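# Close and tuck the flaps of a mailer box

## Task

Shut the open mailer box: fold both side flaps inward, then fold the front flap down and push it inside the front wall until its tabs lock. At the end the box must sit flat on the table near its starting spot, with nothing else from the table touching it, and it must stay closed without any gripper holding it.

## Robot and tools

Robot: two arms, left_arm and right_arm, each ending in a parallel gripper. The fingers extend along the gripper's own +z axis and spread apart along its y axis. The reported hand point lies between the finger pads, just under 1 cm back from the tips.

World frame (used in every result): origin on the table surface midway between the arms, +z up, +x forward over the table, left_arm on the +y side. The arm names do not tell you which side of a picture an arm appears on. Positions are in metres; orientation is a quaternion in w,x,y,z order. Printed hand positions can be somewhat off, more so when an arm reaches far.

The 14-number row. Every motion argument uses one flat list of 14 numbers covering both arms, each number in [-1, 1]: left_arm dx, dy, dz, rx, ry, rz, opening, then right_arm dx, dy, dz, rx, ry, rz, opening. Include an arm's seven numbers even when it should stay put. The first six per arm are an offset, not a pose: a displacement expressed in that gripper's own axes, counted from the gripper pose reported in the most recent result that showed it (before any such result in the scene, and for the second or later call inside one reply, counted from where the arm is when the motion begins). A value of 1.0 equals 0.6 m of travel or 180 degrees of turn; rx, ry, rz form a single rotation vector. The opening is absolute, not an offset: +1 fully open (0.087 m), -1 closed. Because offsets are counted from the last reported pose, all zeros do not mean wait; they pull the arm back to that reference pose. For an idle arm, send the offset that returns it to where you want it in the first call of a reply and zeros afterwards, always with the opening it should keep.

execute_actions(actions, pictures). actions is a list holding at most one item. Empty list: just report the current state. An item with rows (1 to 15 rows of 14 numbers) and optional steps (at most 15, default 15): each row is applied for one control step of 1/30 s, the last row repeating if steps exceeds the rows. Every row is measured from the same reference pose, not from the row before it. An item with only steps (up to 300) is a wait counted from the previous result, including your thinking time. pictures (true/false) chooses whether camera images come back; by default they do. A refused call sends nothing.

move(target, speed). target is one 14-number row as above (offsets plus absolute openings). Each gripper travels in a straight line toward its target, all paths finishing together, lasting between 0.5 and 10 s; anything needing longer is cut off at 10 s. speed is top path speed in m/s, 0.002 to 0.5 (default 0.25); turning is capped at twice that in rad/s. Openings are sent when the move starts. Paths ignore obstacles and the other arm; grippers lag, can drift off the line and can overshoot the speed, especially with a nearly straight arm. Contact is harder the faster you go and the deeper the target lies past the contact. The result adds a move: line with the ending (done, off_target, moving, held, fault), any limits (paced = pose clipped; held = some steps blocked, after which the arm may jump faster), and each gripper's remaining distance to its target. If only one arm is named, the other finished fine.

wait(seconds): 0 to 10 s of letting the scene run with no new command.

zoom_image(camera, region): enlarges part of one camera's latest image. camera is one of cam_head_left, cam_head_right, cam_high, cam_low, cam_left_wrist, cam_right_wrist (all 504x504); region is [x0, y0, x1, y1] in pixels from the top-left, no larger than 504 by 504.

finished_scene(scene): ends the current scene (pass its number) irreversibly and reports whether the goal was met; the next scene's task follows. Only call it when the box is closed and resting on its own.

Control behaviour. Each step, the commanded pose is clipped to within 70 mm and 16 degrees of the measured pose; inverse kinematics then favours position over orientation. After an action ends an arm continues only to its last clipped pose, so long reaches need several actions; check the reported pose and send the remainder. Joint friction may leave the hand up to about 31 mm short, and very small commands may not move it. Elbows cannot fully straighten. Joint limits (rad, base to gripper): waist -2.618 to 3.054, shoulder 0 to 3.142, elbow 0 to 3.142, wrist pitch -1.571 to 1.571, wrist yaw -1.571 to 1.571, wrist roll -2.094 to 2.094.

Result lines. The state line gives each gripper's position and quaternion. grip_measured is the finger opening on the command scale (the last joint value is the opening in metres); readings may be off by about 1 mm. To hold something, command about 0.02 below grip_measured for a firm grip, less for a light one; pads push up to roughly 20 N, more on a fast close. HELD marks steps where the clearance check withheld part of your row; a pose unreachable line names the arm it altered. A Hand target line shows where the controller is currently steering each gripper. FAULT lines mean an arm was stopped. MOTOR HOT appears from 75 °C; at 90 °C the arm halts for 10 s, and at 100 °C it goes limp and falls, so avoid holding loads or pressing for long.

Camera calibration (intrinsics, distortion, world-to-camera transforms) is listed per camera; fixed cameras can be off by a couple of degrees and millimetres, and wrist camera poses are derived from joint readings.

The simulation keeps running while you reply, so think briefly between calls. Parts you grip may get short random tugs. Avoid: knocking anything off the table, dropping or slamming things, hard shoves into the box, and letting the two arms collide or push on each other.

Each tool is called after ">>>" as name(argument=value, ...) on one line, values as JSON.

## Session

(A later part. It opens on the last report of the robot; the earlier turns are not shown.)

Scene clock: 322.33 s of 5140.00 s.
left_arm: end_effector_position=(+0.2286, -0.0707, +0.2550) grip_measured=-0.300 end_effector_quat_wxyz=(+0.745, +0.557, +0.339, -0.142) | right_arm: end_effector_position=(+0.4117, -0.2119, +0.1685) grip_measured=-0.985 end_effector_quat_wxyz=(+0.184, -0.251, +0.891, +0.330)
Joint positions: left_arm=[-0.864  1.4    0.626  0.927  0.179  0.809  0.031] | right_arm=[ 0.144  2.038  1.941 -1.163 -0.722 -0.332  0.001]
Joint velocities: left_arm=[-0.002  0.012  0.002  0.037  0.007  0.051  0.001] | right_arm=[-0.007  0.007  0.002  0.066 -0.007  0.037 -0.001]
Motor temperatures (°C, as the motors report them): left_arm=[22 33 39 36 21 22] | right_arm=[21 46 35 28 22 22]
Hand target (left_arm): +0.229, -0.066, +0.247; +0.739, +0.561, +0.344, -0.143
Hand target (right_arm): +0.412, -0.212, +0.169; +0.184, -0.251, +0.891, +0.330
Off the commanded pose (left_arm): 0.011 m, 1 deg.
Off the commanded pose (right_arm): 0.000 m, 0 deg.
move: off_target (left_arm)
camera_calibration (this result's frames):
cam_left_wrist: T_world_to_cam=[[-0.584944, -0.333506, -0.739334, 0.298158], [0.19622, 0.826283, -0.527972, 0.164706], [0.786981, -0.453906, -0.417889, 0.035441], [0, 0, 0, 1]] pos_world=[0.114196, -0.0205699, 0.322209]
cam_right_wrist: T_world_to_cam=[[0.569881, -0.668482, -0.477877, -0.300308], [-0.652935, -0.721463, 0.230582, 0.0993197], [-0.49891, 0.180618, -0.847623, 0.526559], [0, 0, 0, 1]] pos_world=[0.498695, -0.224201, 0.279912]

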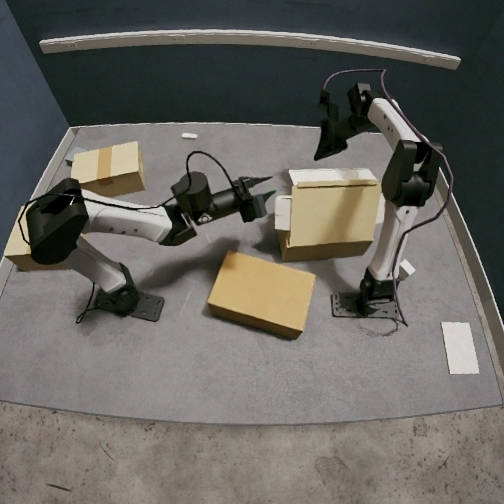

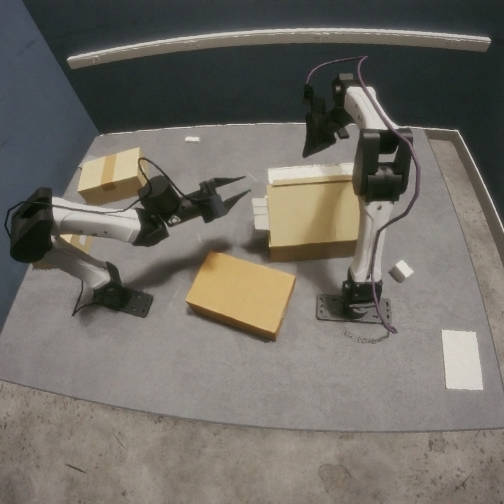

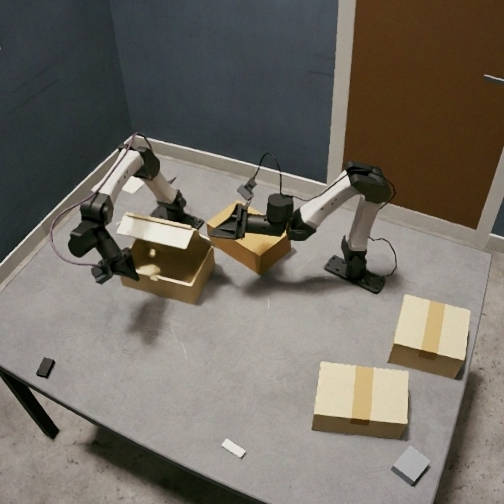

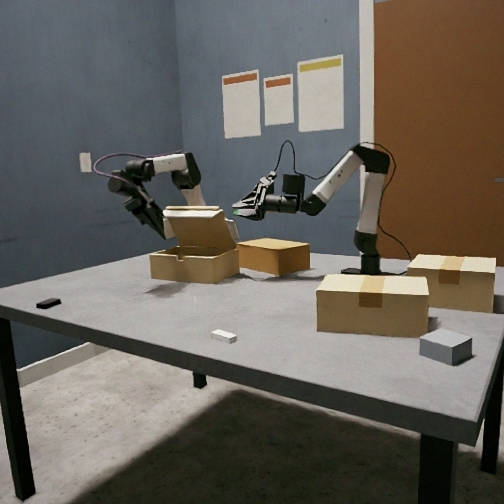

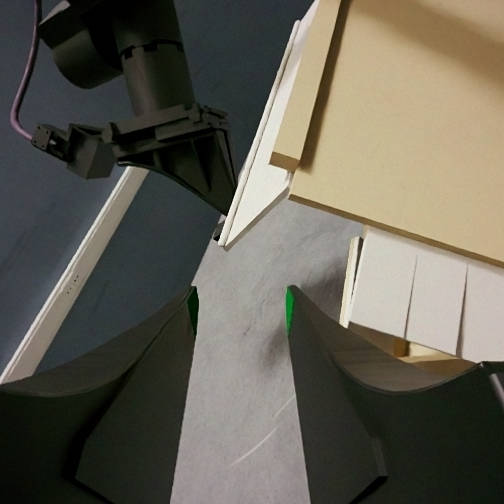

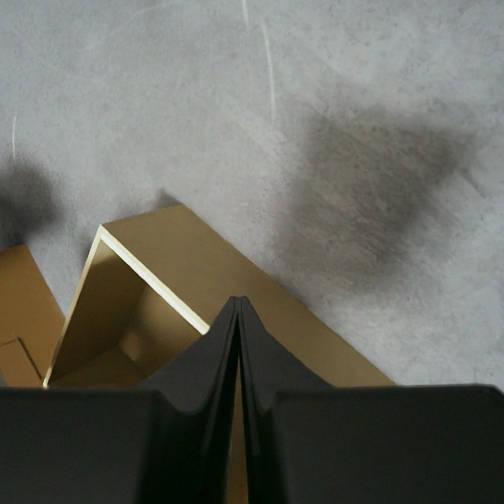

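>>> move(target=[-0.022,-0.113,-0.045,0,0,0,-1, -0.117,0.122,-0.185,0,0,0,-1])

>>> move(target=[-0.011,-0.023,0.062,0,0,0,-1, 0.46,-0.03,-0.31,0,0,0,-1])

>>> move(target=[0,0,0,0,0,0,-1, 0.085,-0.09,0.135,0,0,0,-1])

Scene clock: 329.30 s of 5140.00 s.
left_arm: end_effector_position=(+0.1714, -0.0728, +0.2262) grip_measured=-1.000 end_effector_quat_wxyz=(+0.755, +0.544, +0.336, -0.148) | right_arm: end_effector_position=(+0.4097, -0.2137, +0.3178) grip_measured=-0.985 end_effector_quat_wxyz=(+0.277, -0.226, +0.872, +0.334)
Joint positions: left_arm=[-1.072  1.421  0.461  1.144 -0.028  0.829  0.   ] | right_arm=[ 0.122  2.122  2.664 -1.559 -0.749 -0.207  0.001]
Joint velocities: left_arm=[-0.002 -0.012 -0.002  0.081 -0.022  0.022  0.   ] | right_arm=[-0.002 -0.002 -0.002 -0.022  0.037  0.051  0.   ]
Motor temperatures (°C, as the motors report them): left_arm=[22 33 38 37 21 22] | right_arm=[21 45 35 28 22 22]
Hand target (left_arm): +0.169, -0.072, +0.211; +0.744, +0.556, +0.341, -0.144
Hand target (right_arm): +0.409, -0.215, +0.318; +0.273, -0.217, +0.874, +0.339
Off the commanded pose (left_arm): 0.016 m, 2 deg.
Off the commanded pose (right_arm): 0.003 m, 11 deg.
joint sent to its limit (right arm) — the command would take joint 4 (wrist pitch) past its lower limit, so that joint was sent only as far as its limit.
After step 90, 2.67 s passed at rest.
move: off_target (left_arm, right_arm)
camera_calibration (this result's frames):
cam_left_wrist: T_world_to_cam=[[-0.584439, -0.360345, -0.727037, 0.237872], [0.19649, 0.806473, -0.557668, 0.167613], [0.787288, -0.468778, -0.400529, 0.0624002], [0, 0, 0, 1]] pos_world=[0.0569602, -0.0202071, 0.291407]
cam_right_wrist: T_world_to_cam=[[0.576809, -0.687265, -0.441541, -0.24741], [-0.742061, -0.666821, 0.0685215, 0.162019], [-0.341521, 0.288126, -0.894621, 0.625786], [0, 0, 0, 1]] pos_world=[0.476656, -0.242304, 0.439498]

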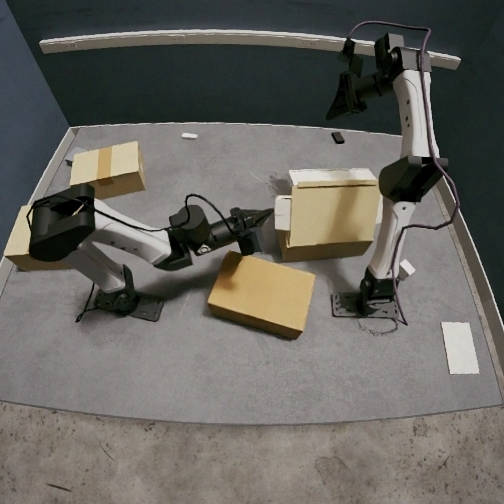

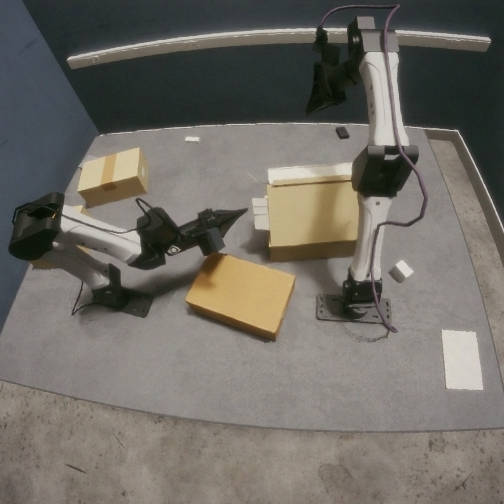

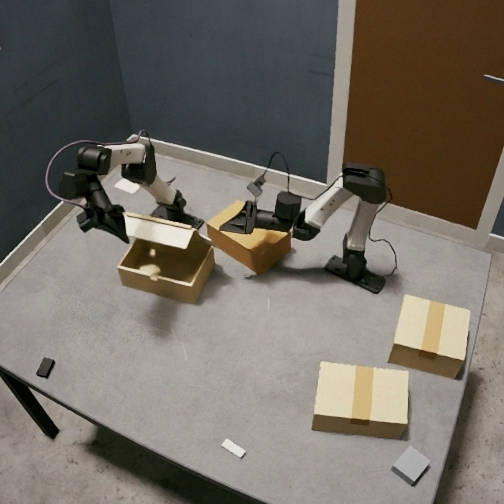

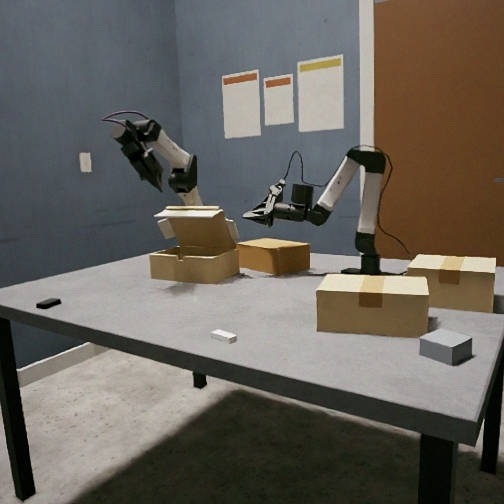

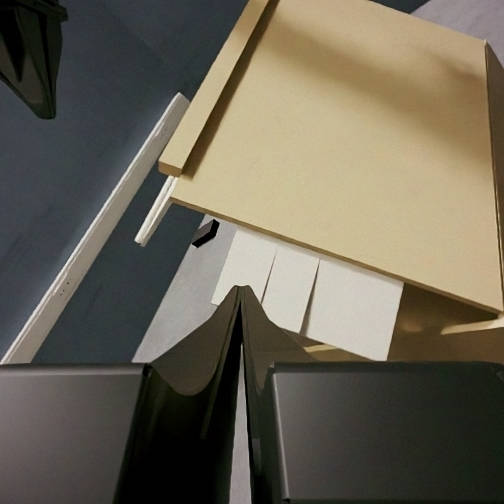

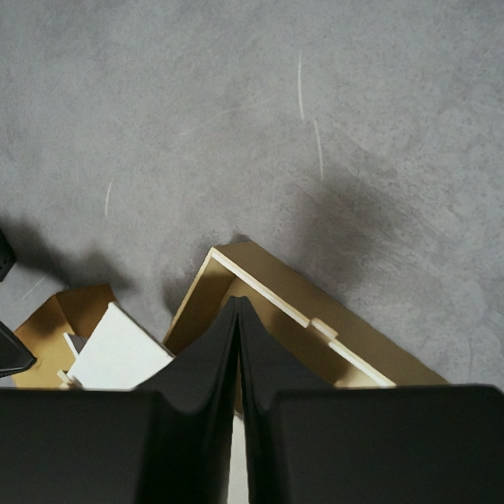

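Scene clock: 331.63 s of 5140.00 s.
left_arm: end_effector_position=(+0.1732, -0.1079, +0.2269) grip_measured=-1.000 end_effector_quat_wxyz=(+0.754, +0.543, +0.339, -0.149) | right_arm: end_effector_position=(+0.1555, -0.4108, +0.2483) grip_measured=-0.985 end_effector_quat_wxyz=(+0.341, -0.119, +0.932, +0.041)
Joint positions: left_arm=[-1.108  1.556  0.588  1.151 -0.068  0.83   0.   ] | right_arm=[-0.763  0.955  1.345 -1.566 -0.596 -0.94   0.001]
Joint velocities: left_arm=[ 0.012  0.002  0.002 -0.051 -0.022 -0.081  0.   ] | right_arm=[ 0.007 -0.012 -0.002 -0.007  0.022  0.007  0.   ]
Motor temperatures (°C, as the motors report them): left_arm=[22 33 38 37 21 22] | right_arm=[21 45 35 28 22 22]
Hand target (left_arm): +0.172, -0.113, +0.227; +0.755, +0.543, +0.336, -0.148
Hand target (right_arm): +0.153, -0.410, +0.247; +0.335, -0.126, +0.933, +0.041
Off the commanded pose (left_arm): 0.005 m, 0 deg.
Off the commanded pose (right_arm): 0.005 m, 37 deg; orientation clipped at the last step of the last action.
joint sent to its limit (right arm) — the command would take joint 4 (wrist pitch) past its lower limit, so that joint was sent only as far as its limit.
move: off_target (right_arm); limits=paced
camera_calibration (this result's frames):
cam_left_wrist: T_world_to_cam=[[-0.58844, -0.361962, -0.722995, 0.226412], [0.191076, 0.806615, -0.559341, 0.197378], [0.785639, -0.467286, -0.405483, 0.0463884], [0, 0, 0, 1]] pos_world=[0.0590714, -0.0555792, 0.292906]
cam_right_wrist: T_world_to_cam=[[0.24137, -0.970138, 0.0239274, -0.446519], [-0.95826, -0.234377, 0.163726, 0.0343114], [-0.153229, -0.0624472, -0.986216, 0.38309], [0, 0, 0, 1]] pos_world=[0.199356, -0.401221, 0.382876]

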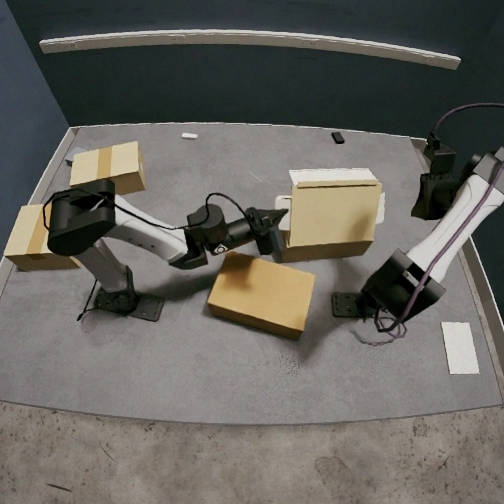

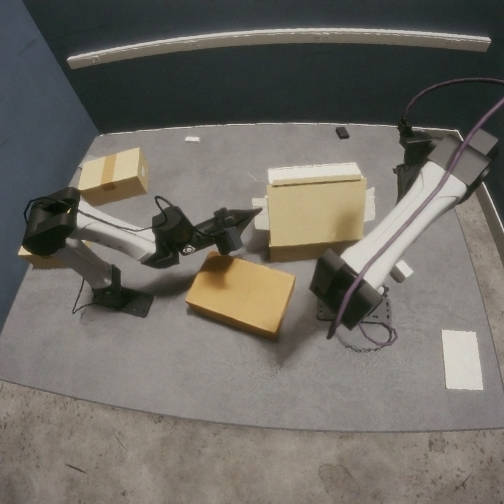

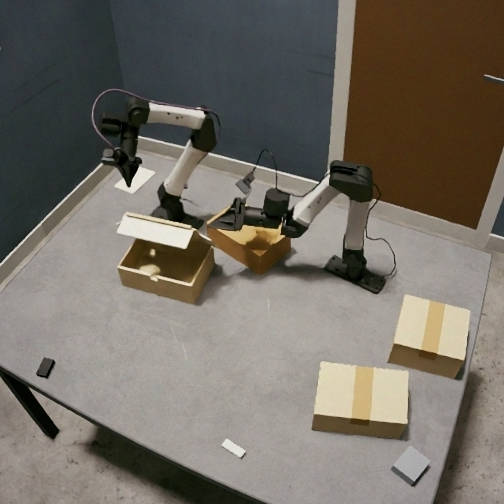

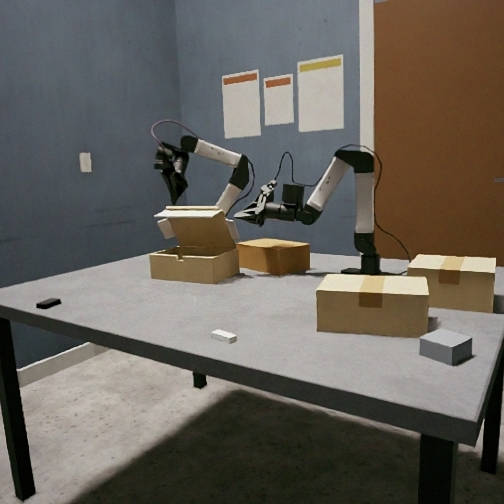

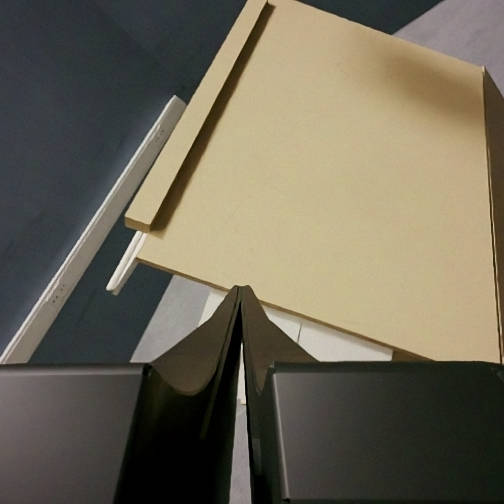

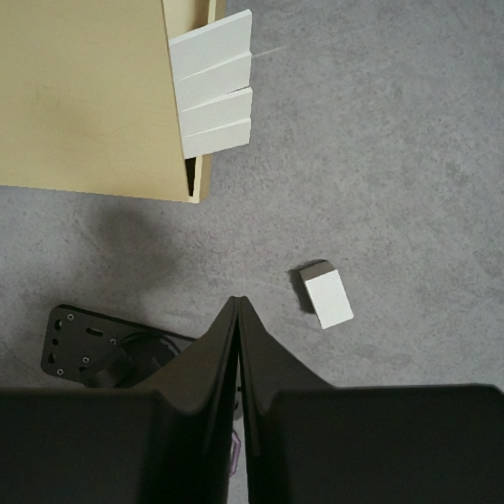

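Scene clock: 332.83 s of 5140.00 s.
left_arm: end_effector_position=(+0.1732, -0.1079, +0.2269) grip_measured=-1.000 end_effector_quat_wxyz=(+0.754, +0.543, +0.339, -0.149) | right_arm: end_effector_position=(+0.1787, -0.4586, +0.1604) grip_measured=-0.985 end_effector_quat_wxyz=(+0.342, -0.116, +0.932, +0.035)
Joint positions: left_arm=[-1.108  1.556  0.588  1.151 -0.068  0.83   0.   ] | right_arm=[-0.866  1.004  0.983 -1.208 -0.626 -1.048  0.001]
Joint velocities: left_arm=[ 0.007 -0.012 -0.027 -0.007  0.037 -0.037  0.   ] | right_arm=[-0.017  0.002 -0.007  0.022 -0.022 -0.007  0.   ]
Motor temperatures (°C, as the motors report them): left_arm=[22 33 38 37 21 22] | right_arm=[21 45 35 28 22 22]
Hand target (left_arm): +0.173, -0.108, +0.227; +0.754, +0.543, +0.339, -0.149
Hand target (right_arm): +0.181, -0.460, +0.154; +0.342, -0.119, +0.931, +0.041
Off the commanded pose (left_arm): 0.000 m, 0 deg.
Off the commanded pose (right_arm): 0.008 m, 1 deg.
move: done
camera_calibration (this result's frames):
cam_left_wrist: T_world_to_cam=[[-0.58844, -0.361962, -0.722995, 0.226412], [0.191076, 0.806615, -0.559341, 0.197378], [0.785639, -0.467286, -0.405483, 0.0463884], [0, 0, 0, 1]] pos_world=[0.0590714, -0.0555792, 0.292906]
cam_right_wrist: T_world_to_cam=[[0.232618, -0.971999, 0.0332631, -0.49726], [-0.960767, -0.224349, 0.163079, 0.064884], [-0.15105, -0.0698933, -0.986052, 0.293139], [0, 0, 0, 1]] pos_world=[0.222289, -0.448291, 0.29501]

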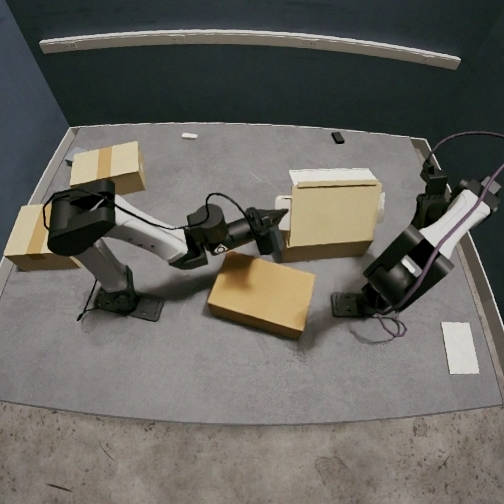

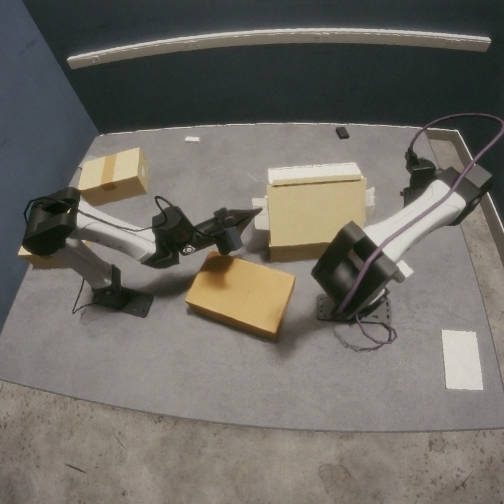

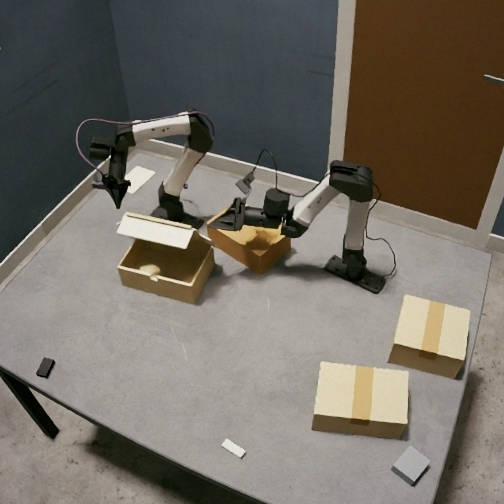

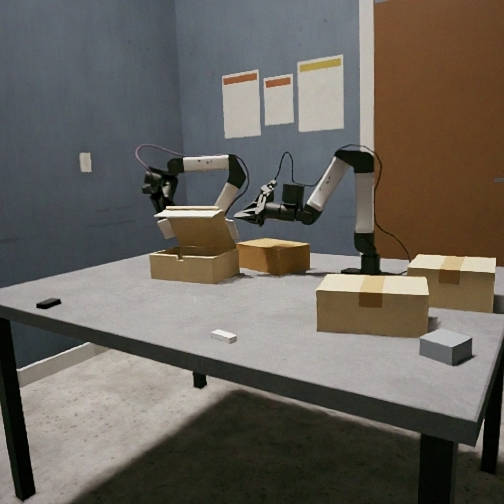

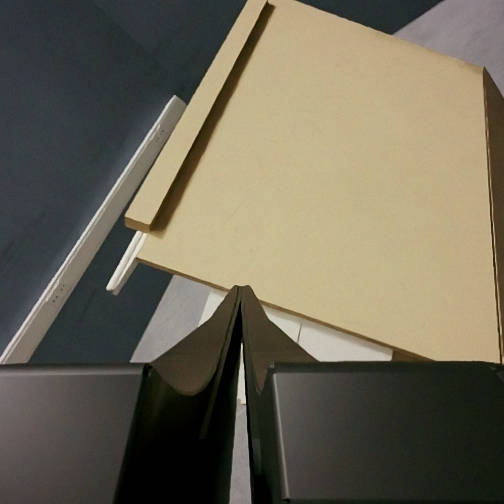

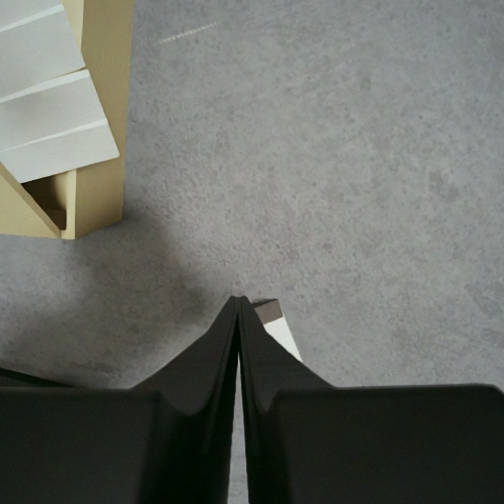

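>>> move(target=[0,0,0,0,0,0,-1, -0.117,0.128,-0.035,0,0,0,-1])

>>> move(target=[0.21,0.023,0.047,0,0,0,-1, -0.06,-0.042,0.205,0,0,0,-1], speed=0.12)

Scene clock: 339.57 s of 5140.00 s.
left_arm: end_effector_position=(+0.1732, -0.1079, +0.2269) grip_measured=-1.000 end_effector_quat_wxyz=(+0.754, +0.543, +0.339, -0.149) | right_arm: end_effector_position=(+0.1969, -0.3752, +0.2103) grip_measured=-0.985 end_effector_quat_wxyz=(+0.327, -0.118, +0.937, +0.042)
Joint positions: left_arm=[-1.108  1.556  0.588  1.151 -0.068  0.83   0.   ] | right_arm=[-0.259  0.895  1.13  -1.211 -0.335 -0.452  0.001]
Joint velocities: left_arm=[-0.002 -0.007 -0.007  0.066 -0.066 -0.037  0.   ] | right_arm=[ 0.022  0.012 -0.002 -0.051 -0.051 -0.022 -0.001]
Motor temperatures (°C, as the motors report them): left_arm=[22 33 38 37 21 22] | right_arm=[21 43 34 28 22 22]
Hand target (left_arm): +0.173, -0.108, +0.227; +0.754, +0.543, +0.339, -0.149
Hand target (right_arm): +0.198, -0.375, +0.219; +0.339, -0.118, +0.933, +0.035
Off the commanded pose (left_arm): 0.000 m, 0 deg.
Off the commanded pose (right_arm): 0.011 m, 2 deg.
After step 90, 2.47 s passed at rest.
move: off_target (right_arm)
camera_calibration (this result's frames):
cam_left_wrist: T_world_to_cam=[[-0.58844, -0.361962, -0.722995, 0.226412], [0.191076, 0.806615, -0.559341, 0.197378], [0.785639, -0.467286, -0.405483, 0.0463884], [0, 0, 0, 1]] pos_world=[0.0590714, -0.0555792, 0.292906]
cam_right_wrist: T_world_to_cam=[[0.240873, -0.970371, 0.0189985, -0.42003], [-0.953168, -0.232823, 0.19304, 0.0819706], [-0.182897, -0.0646069, -0.981007, 0.358082], [0, 0, 0, 1]] pos_world=[0.244798, -0.365366, 0.343437]

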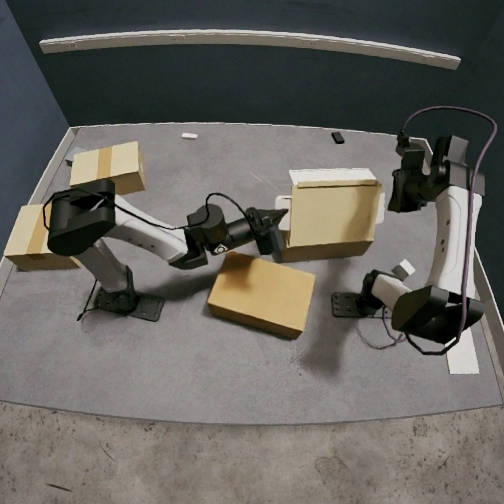

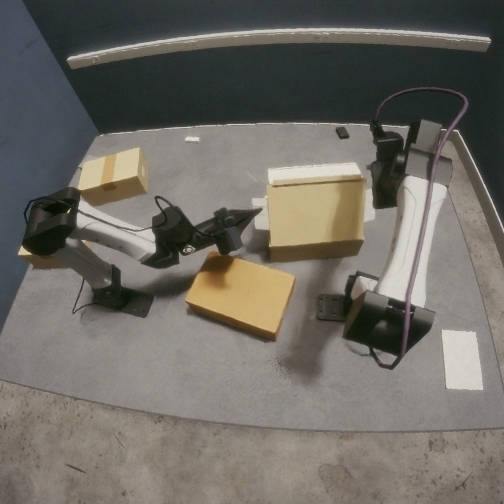

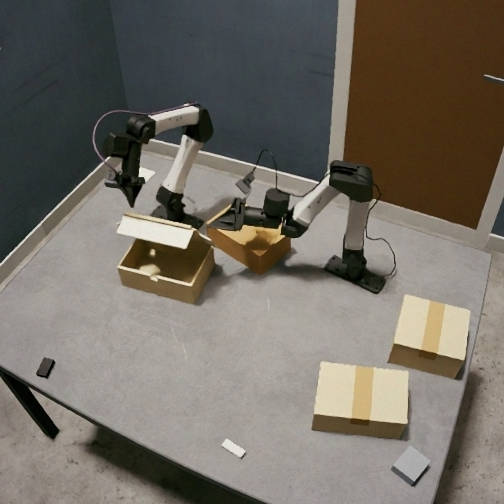

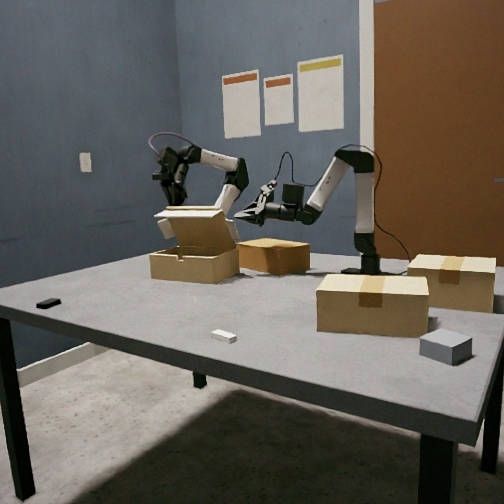

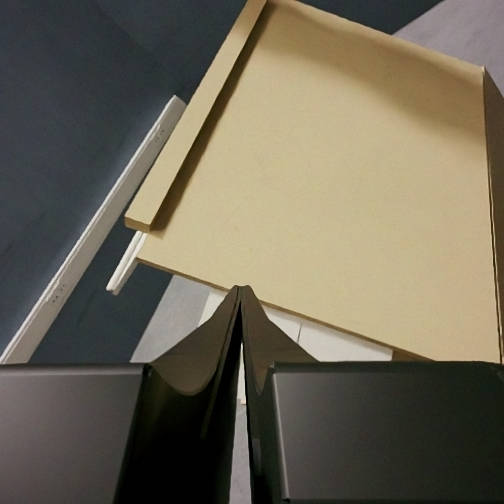

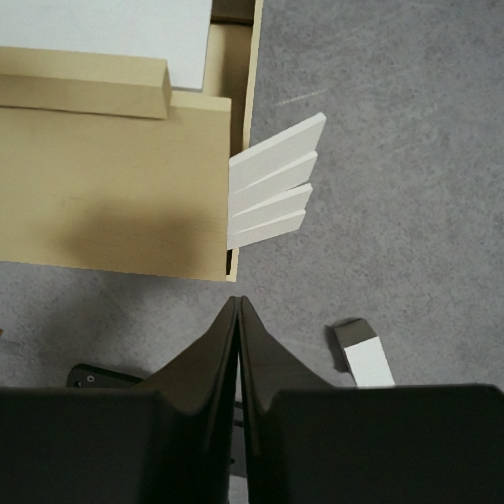

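Scene clock: 341.27 s of 5140.00 s.
left_arm: end_effector_position=(+0.2785, -0.1076, +0.1580) grip_measured=-1.000 end_effector_quat_wxyz=(+0.756, +0.544, +0.335, -0.144) | right_arm: end_effector_position=(+0.3018, -0.3768, +0.1450) grip_measured=-0.985 end_effector_quat_wxyz=(+0.331, -0.121, +0.935, +0.040)
Joint positions: left_arm=[-0.792  1.972  0.692  1.471  0.243  0.784  0.   ] | right_arm=[-0.125  1.205  0.992 -0.721 -0.259 -0.341  0.001]
Joint velocities: left_arm=[ 0.017  0.002  0.042 -0.051 -0.007 -0.095  0.   ] | right_arm=[-0.012  0.012 -0.017  0.11   0.007  0.066  0.   ]
Motor temperatures (°C, as the motors report them): left_arm=[22 33 38 37 21 22] | right_arm=[21 42 34 29 22 22]
Hand target (left_arm): +0.282, -0.110, +0.154; +0.754, +0.545, +0.337, -0.146
Hand target (right_arm): +0.303, -0.375, +0.137; +0.326, -0.119, +0.937, +0.041
Off the commanded pose (left_arm): 0.005 m, 1 deg.
Off the commanded pose (right_arm): 0.010 m, 1 deg.
move: done
camera_calibration (this result's frames):
cam_left_wrist: T_world_to_cam=[[-0.577521, -0.362244, -0.731607, 0.236948], [0.196882, 0.807912, -0.555442, 0.136366], [0.79228, -0.464819, -0.395267, -0.0673547], [0, 0, 0, 1]] pos_world=[0.163358, -0.0556465, 0.222473]
cam_right_wrist: T_world_to_cam=[[0.243967, -0.969476, 0.024423, -0.447021], [-0.954281, -0.235506, 0.184078, 0.194825], [-0.172708, -0.0682155, -0.982608, 0.308895], [0, 0, 0, 1]] pos_world=[0.348325, -0.366422, 0.278577]

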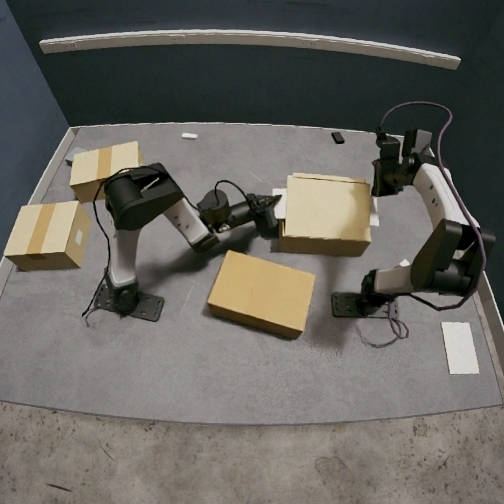

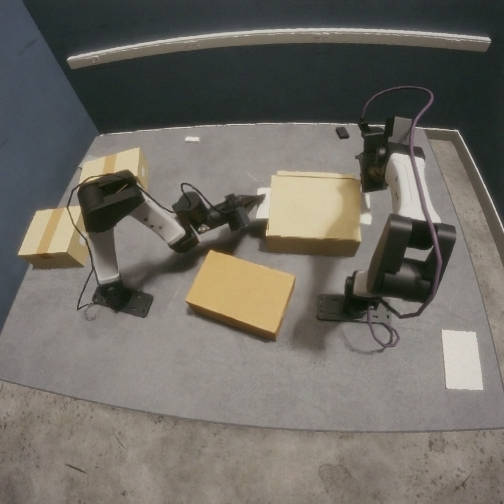

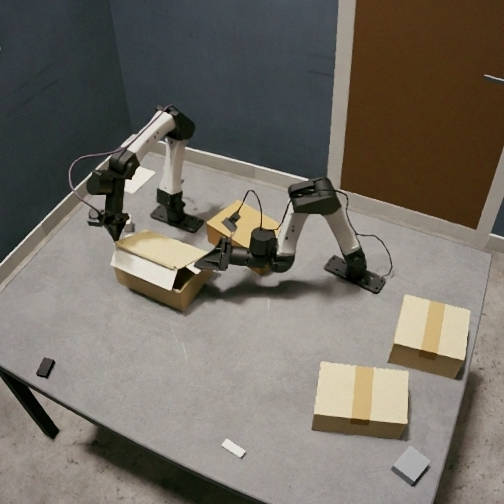

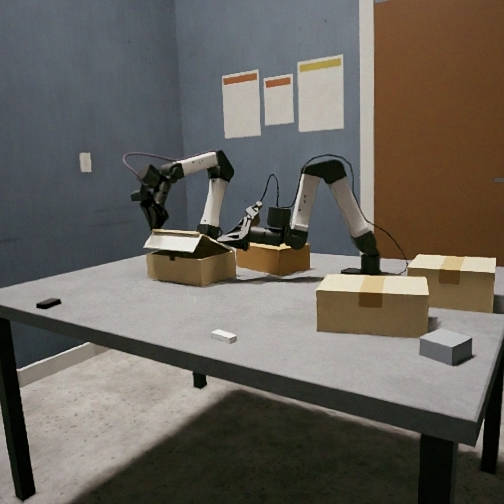

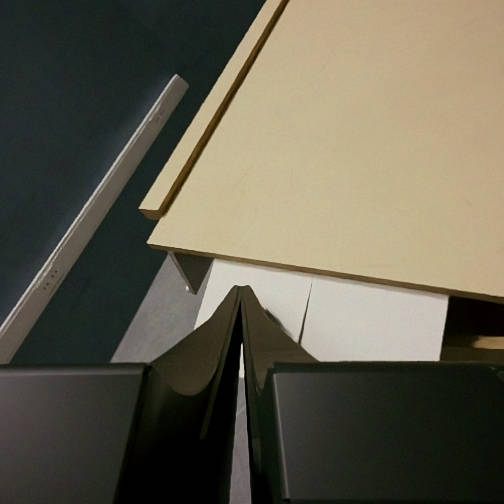

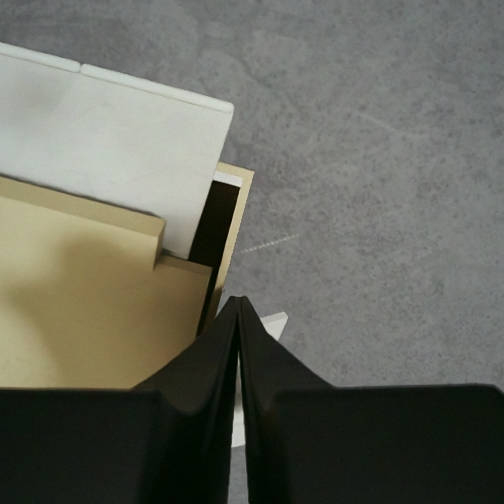

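>>> move(target=[-0.1,0.12,-0.12,0,0,0.06,0.4, 0.06,0.042,-0.205,0,0,0,-1], speed=0.15)

Scene clock: 350.70 s of 5140.00 s.
left_arm: end_effector_position=(+0.2515, -0.0272, +0.2533) grip_measured=+0.400 end_effector_quat_wxyz=(+0.780, +0.560, +0.271, -0.072) | right_arm: end_effector_position=(+0.1963, -0.3767, +0.2087) grip_measured=-0.985 end_effector_quat_wxyz=(+0.323, -0.117, +0.938, +0.044)
Joint positions: left_arm=[-0.711  1.396  0.485  1.152  0.324  0.95   0.061] | right_arm=[-0.274  0.904  1.131 -1.219 -0.343 -0.463  0.001]
Joint velocities: left_arm=[-0.012 -0.022 -0.022  0.037 -0.081  0.11   0.001] | right_arm=[ 0.012  0.007 -0.002 -0.022  0.007  0.007 -0.001]
Motor temperatures (°C, as the motors report them): left_arm=[22 33 38 36 21 22] | right_arm=[21 40 35 29 22 22]
Hand target (left_arm): +0.252, -0.024, +0.239; +0.766, +0.573, +0.281, -0.072
Hand target (right_arm): +0.194, -0.377, +0.217; +0.332, -0.120, +0.935, +0.040
Off the commanded pose (left_arm): 0.017 m, 3 deg.
Off the commanded pose (right_arm): 0.010 m, 1 deg.
After step 90, 4.87 s passed at rest.
move: off_target (left_arm)
camera_calibration (this result's frames):
cam_left_wrist: T_world_to_cam=[[-0.410502, -0.357672, -0.838784, 0.30545], [0.269911, 0.830979, -0.486438, 0.0943624], [0.870997, -0.426081, -0.244579, -0.0277754], [0, 0, 0, 1]] pos_world=[0.124111, 0.0190032, 0.295315]
cam_right_wrist: T_world_to_cam=[[0.24032, -0.970616, 0.0122753, -0.419964], [-0.951351, -0.233, 0.201599, 0.0791547], [-0.192815, -0.0601264, -0.979391, 0.359603], [0, 0, 0, 1]] pos_world=[0.245566, -0.367559, 0.34139]

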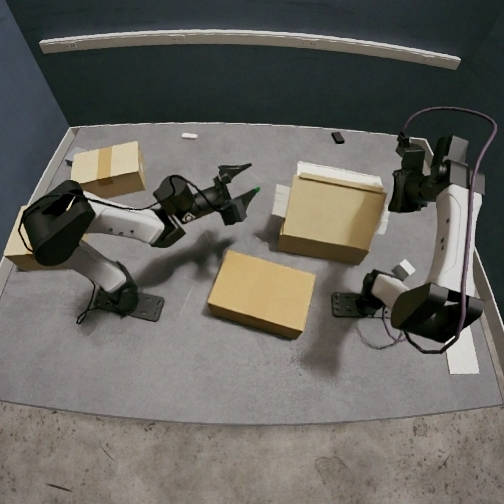

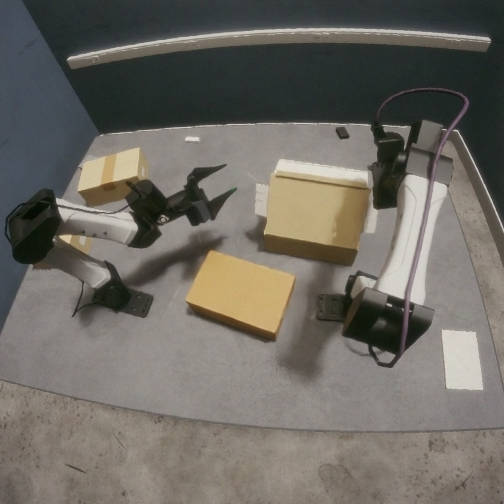

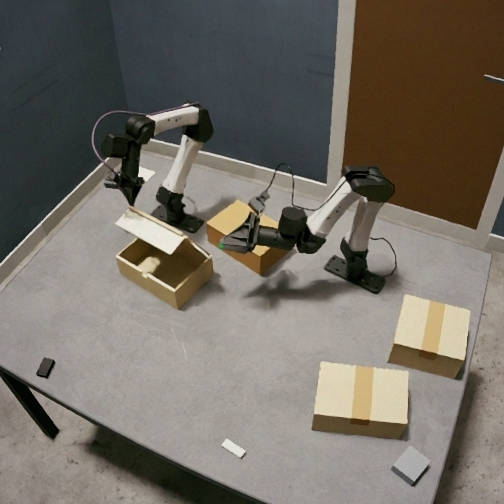

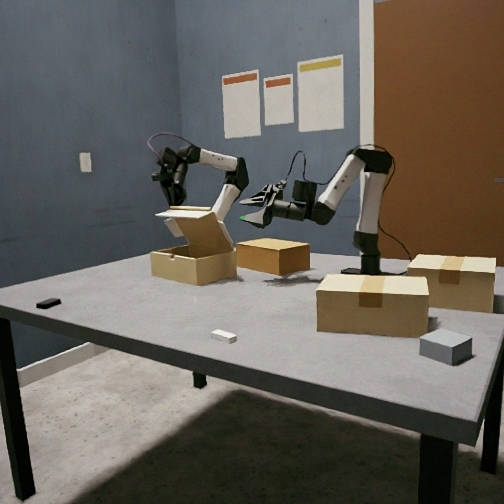

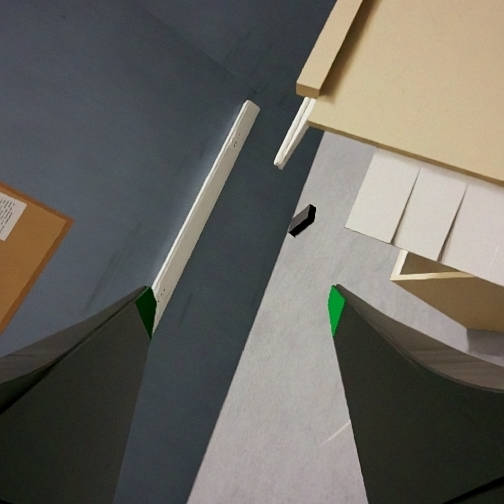

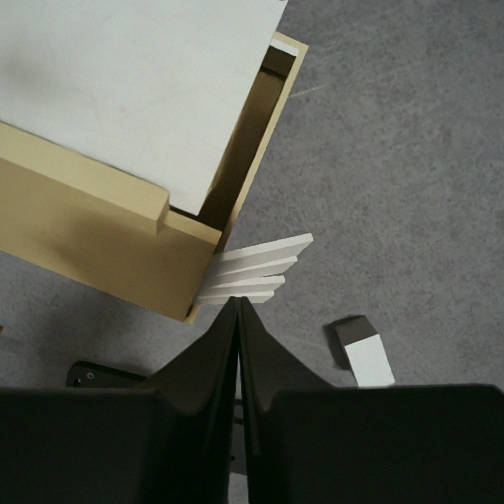

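>>> move(target=[0.017,-0.068,0.228,0,0,0,0.4, 0,0,0,0,0,0,-1], speed=0.15)

Scene clock: 356.10 s of 5140.00 s.
left_arm: end_effector_position=(+0.2900, -0.1580, +0.2537) grip_measured=+0.400 end_effector_quat_wxyz=(+0.790, +0.548, +0.266, -0.074) | right_arm: end_effector_position=(+0.1961, -0.3766, +0.2086) grip_measured=-0.985 end_effector_quat_wxyz=(+0.322, -0.117, +0.938, +0.044)
Joint positions: left_arm=[-0.856  1.889  0.99   1.164  0.182  0.976  0.061] | right_arm=[-0.274  0.904  1.131 -1.22  -0.344 -0.465  0.001]
Joint velocities: left_arm=[ 0.002 -0.012 -0.012 -0.051 -0.066  0.007  0.001] | right_arm=[ 0.002 -0.012 -0.007 -0.007  0.007  0.081  0.001]
Motor temperatures (°C, as the motors report them): left_arm=[22 33 38 36 21 22] | right_arm=[21 39 35 29 22 22]
Hand target (left_arm): +0.290, -0.164, +0.244; +0.780, +0.559, +0.272, -0.074
Hand target (right_arm): +0.196, -0.377, +0.209; +0.323, -0.117, +0.938, +0.044
Off the commanded pose (left_arm): 0.011 m, 2 deg.
Off the commanded pose (right_arm): 0.000 m, 0 deg.
After step 90, 1.07 s passed at rest.
move: off_target (left_arm)
camera_calibration (this result's frames):
cam_left_wrist: T_world_to_cam=[[-0.403964, -0.383239, -0.830627, 0.266766], [0.274755, 0.815257, -0.509771, 0.194977], [0.872538, -0.434148, -0.224038, -0.123889], [0, 0, 0, 1]] pos_world=[0.16229, -0.110507, 0.293221]
cam_right_wrist: T_world_to_cam=[[0.241407, -0.970348, 0.0120993, -0.419888], [-0.950929, -0.234053, 0.20237, 0.0783485], [-0.193537, -0.0603591, -0.979234, 0.359485], [0, 0, 0, 1]] pos_world=[0.245442, -0.367402, 0.341245]

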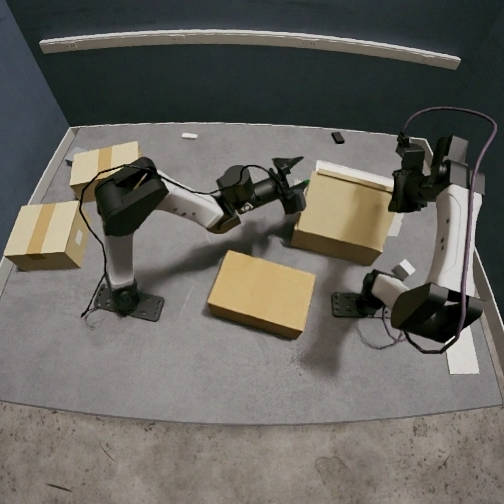

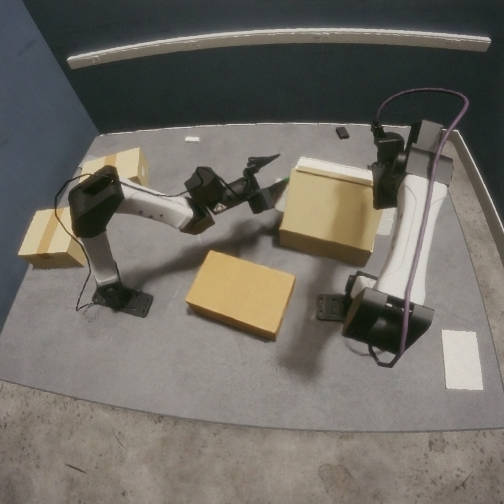

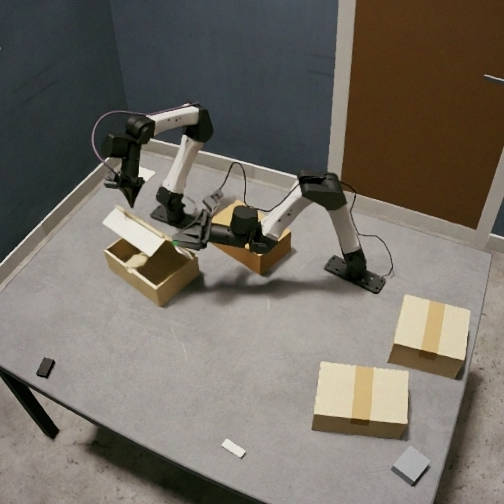

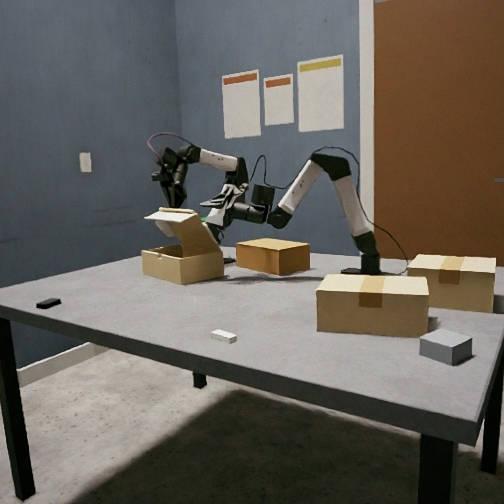

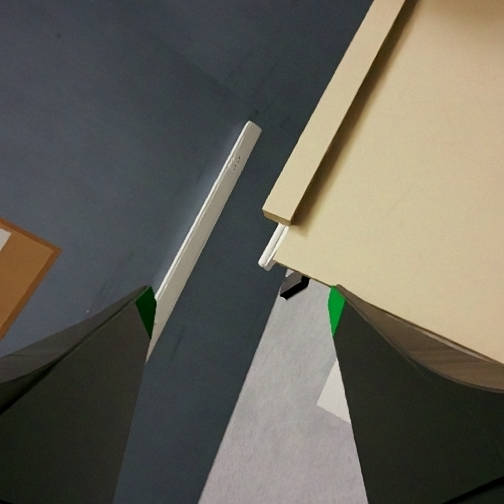

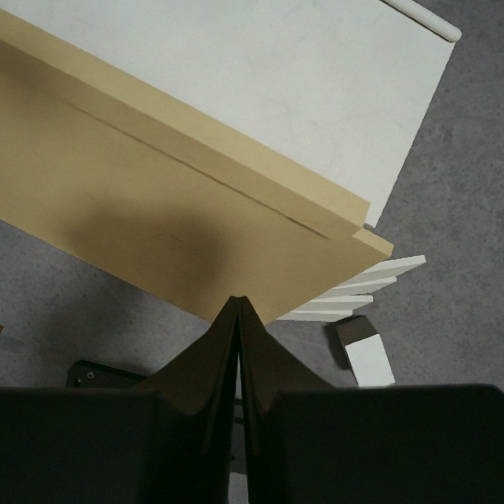

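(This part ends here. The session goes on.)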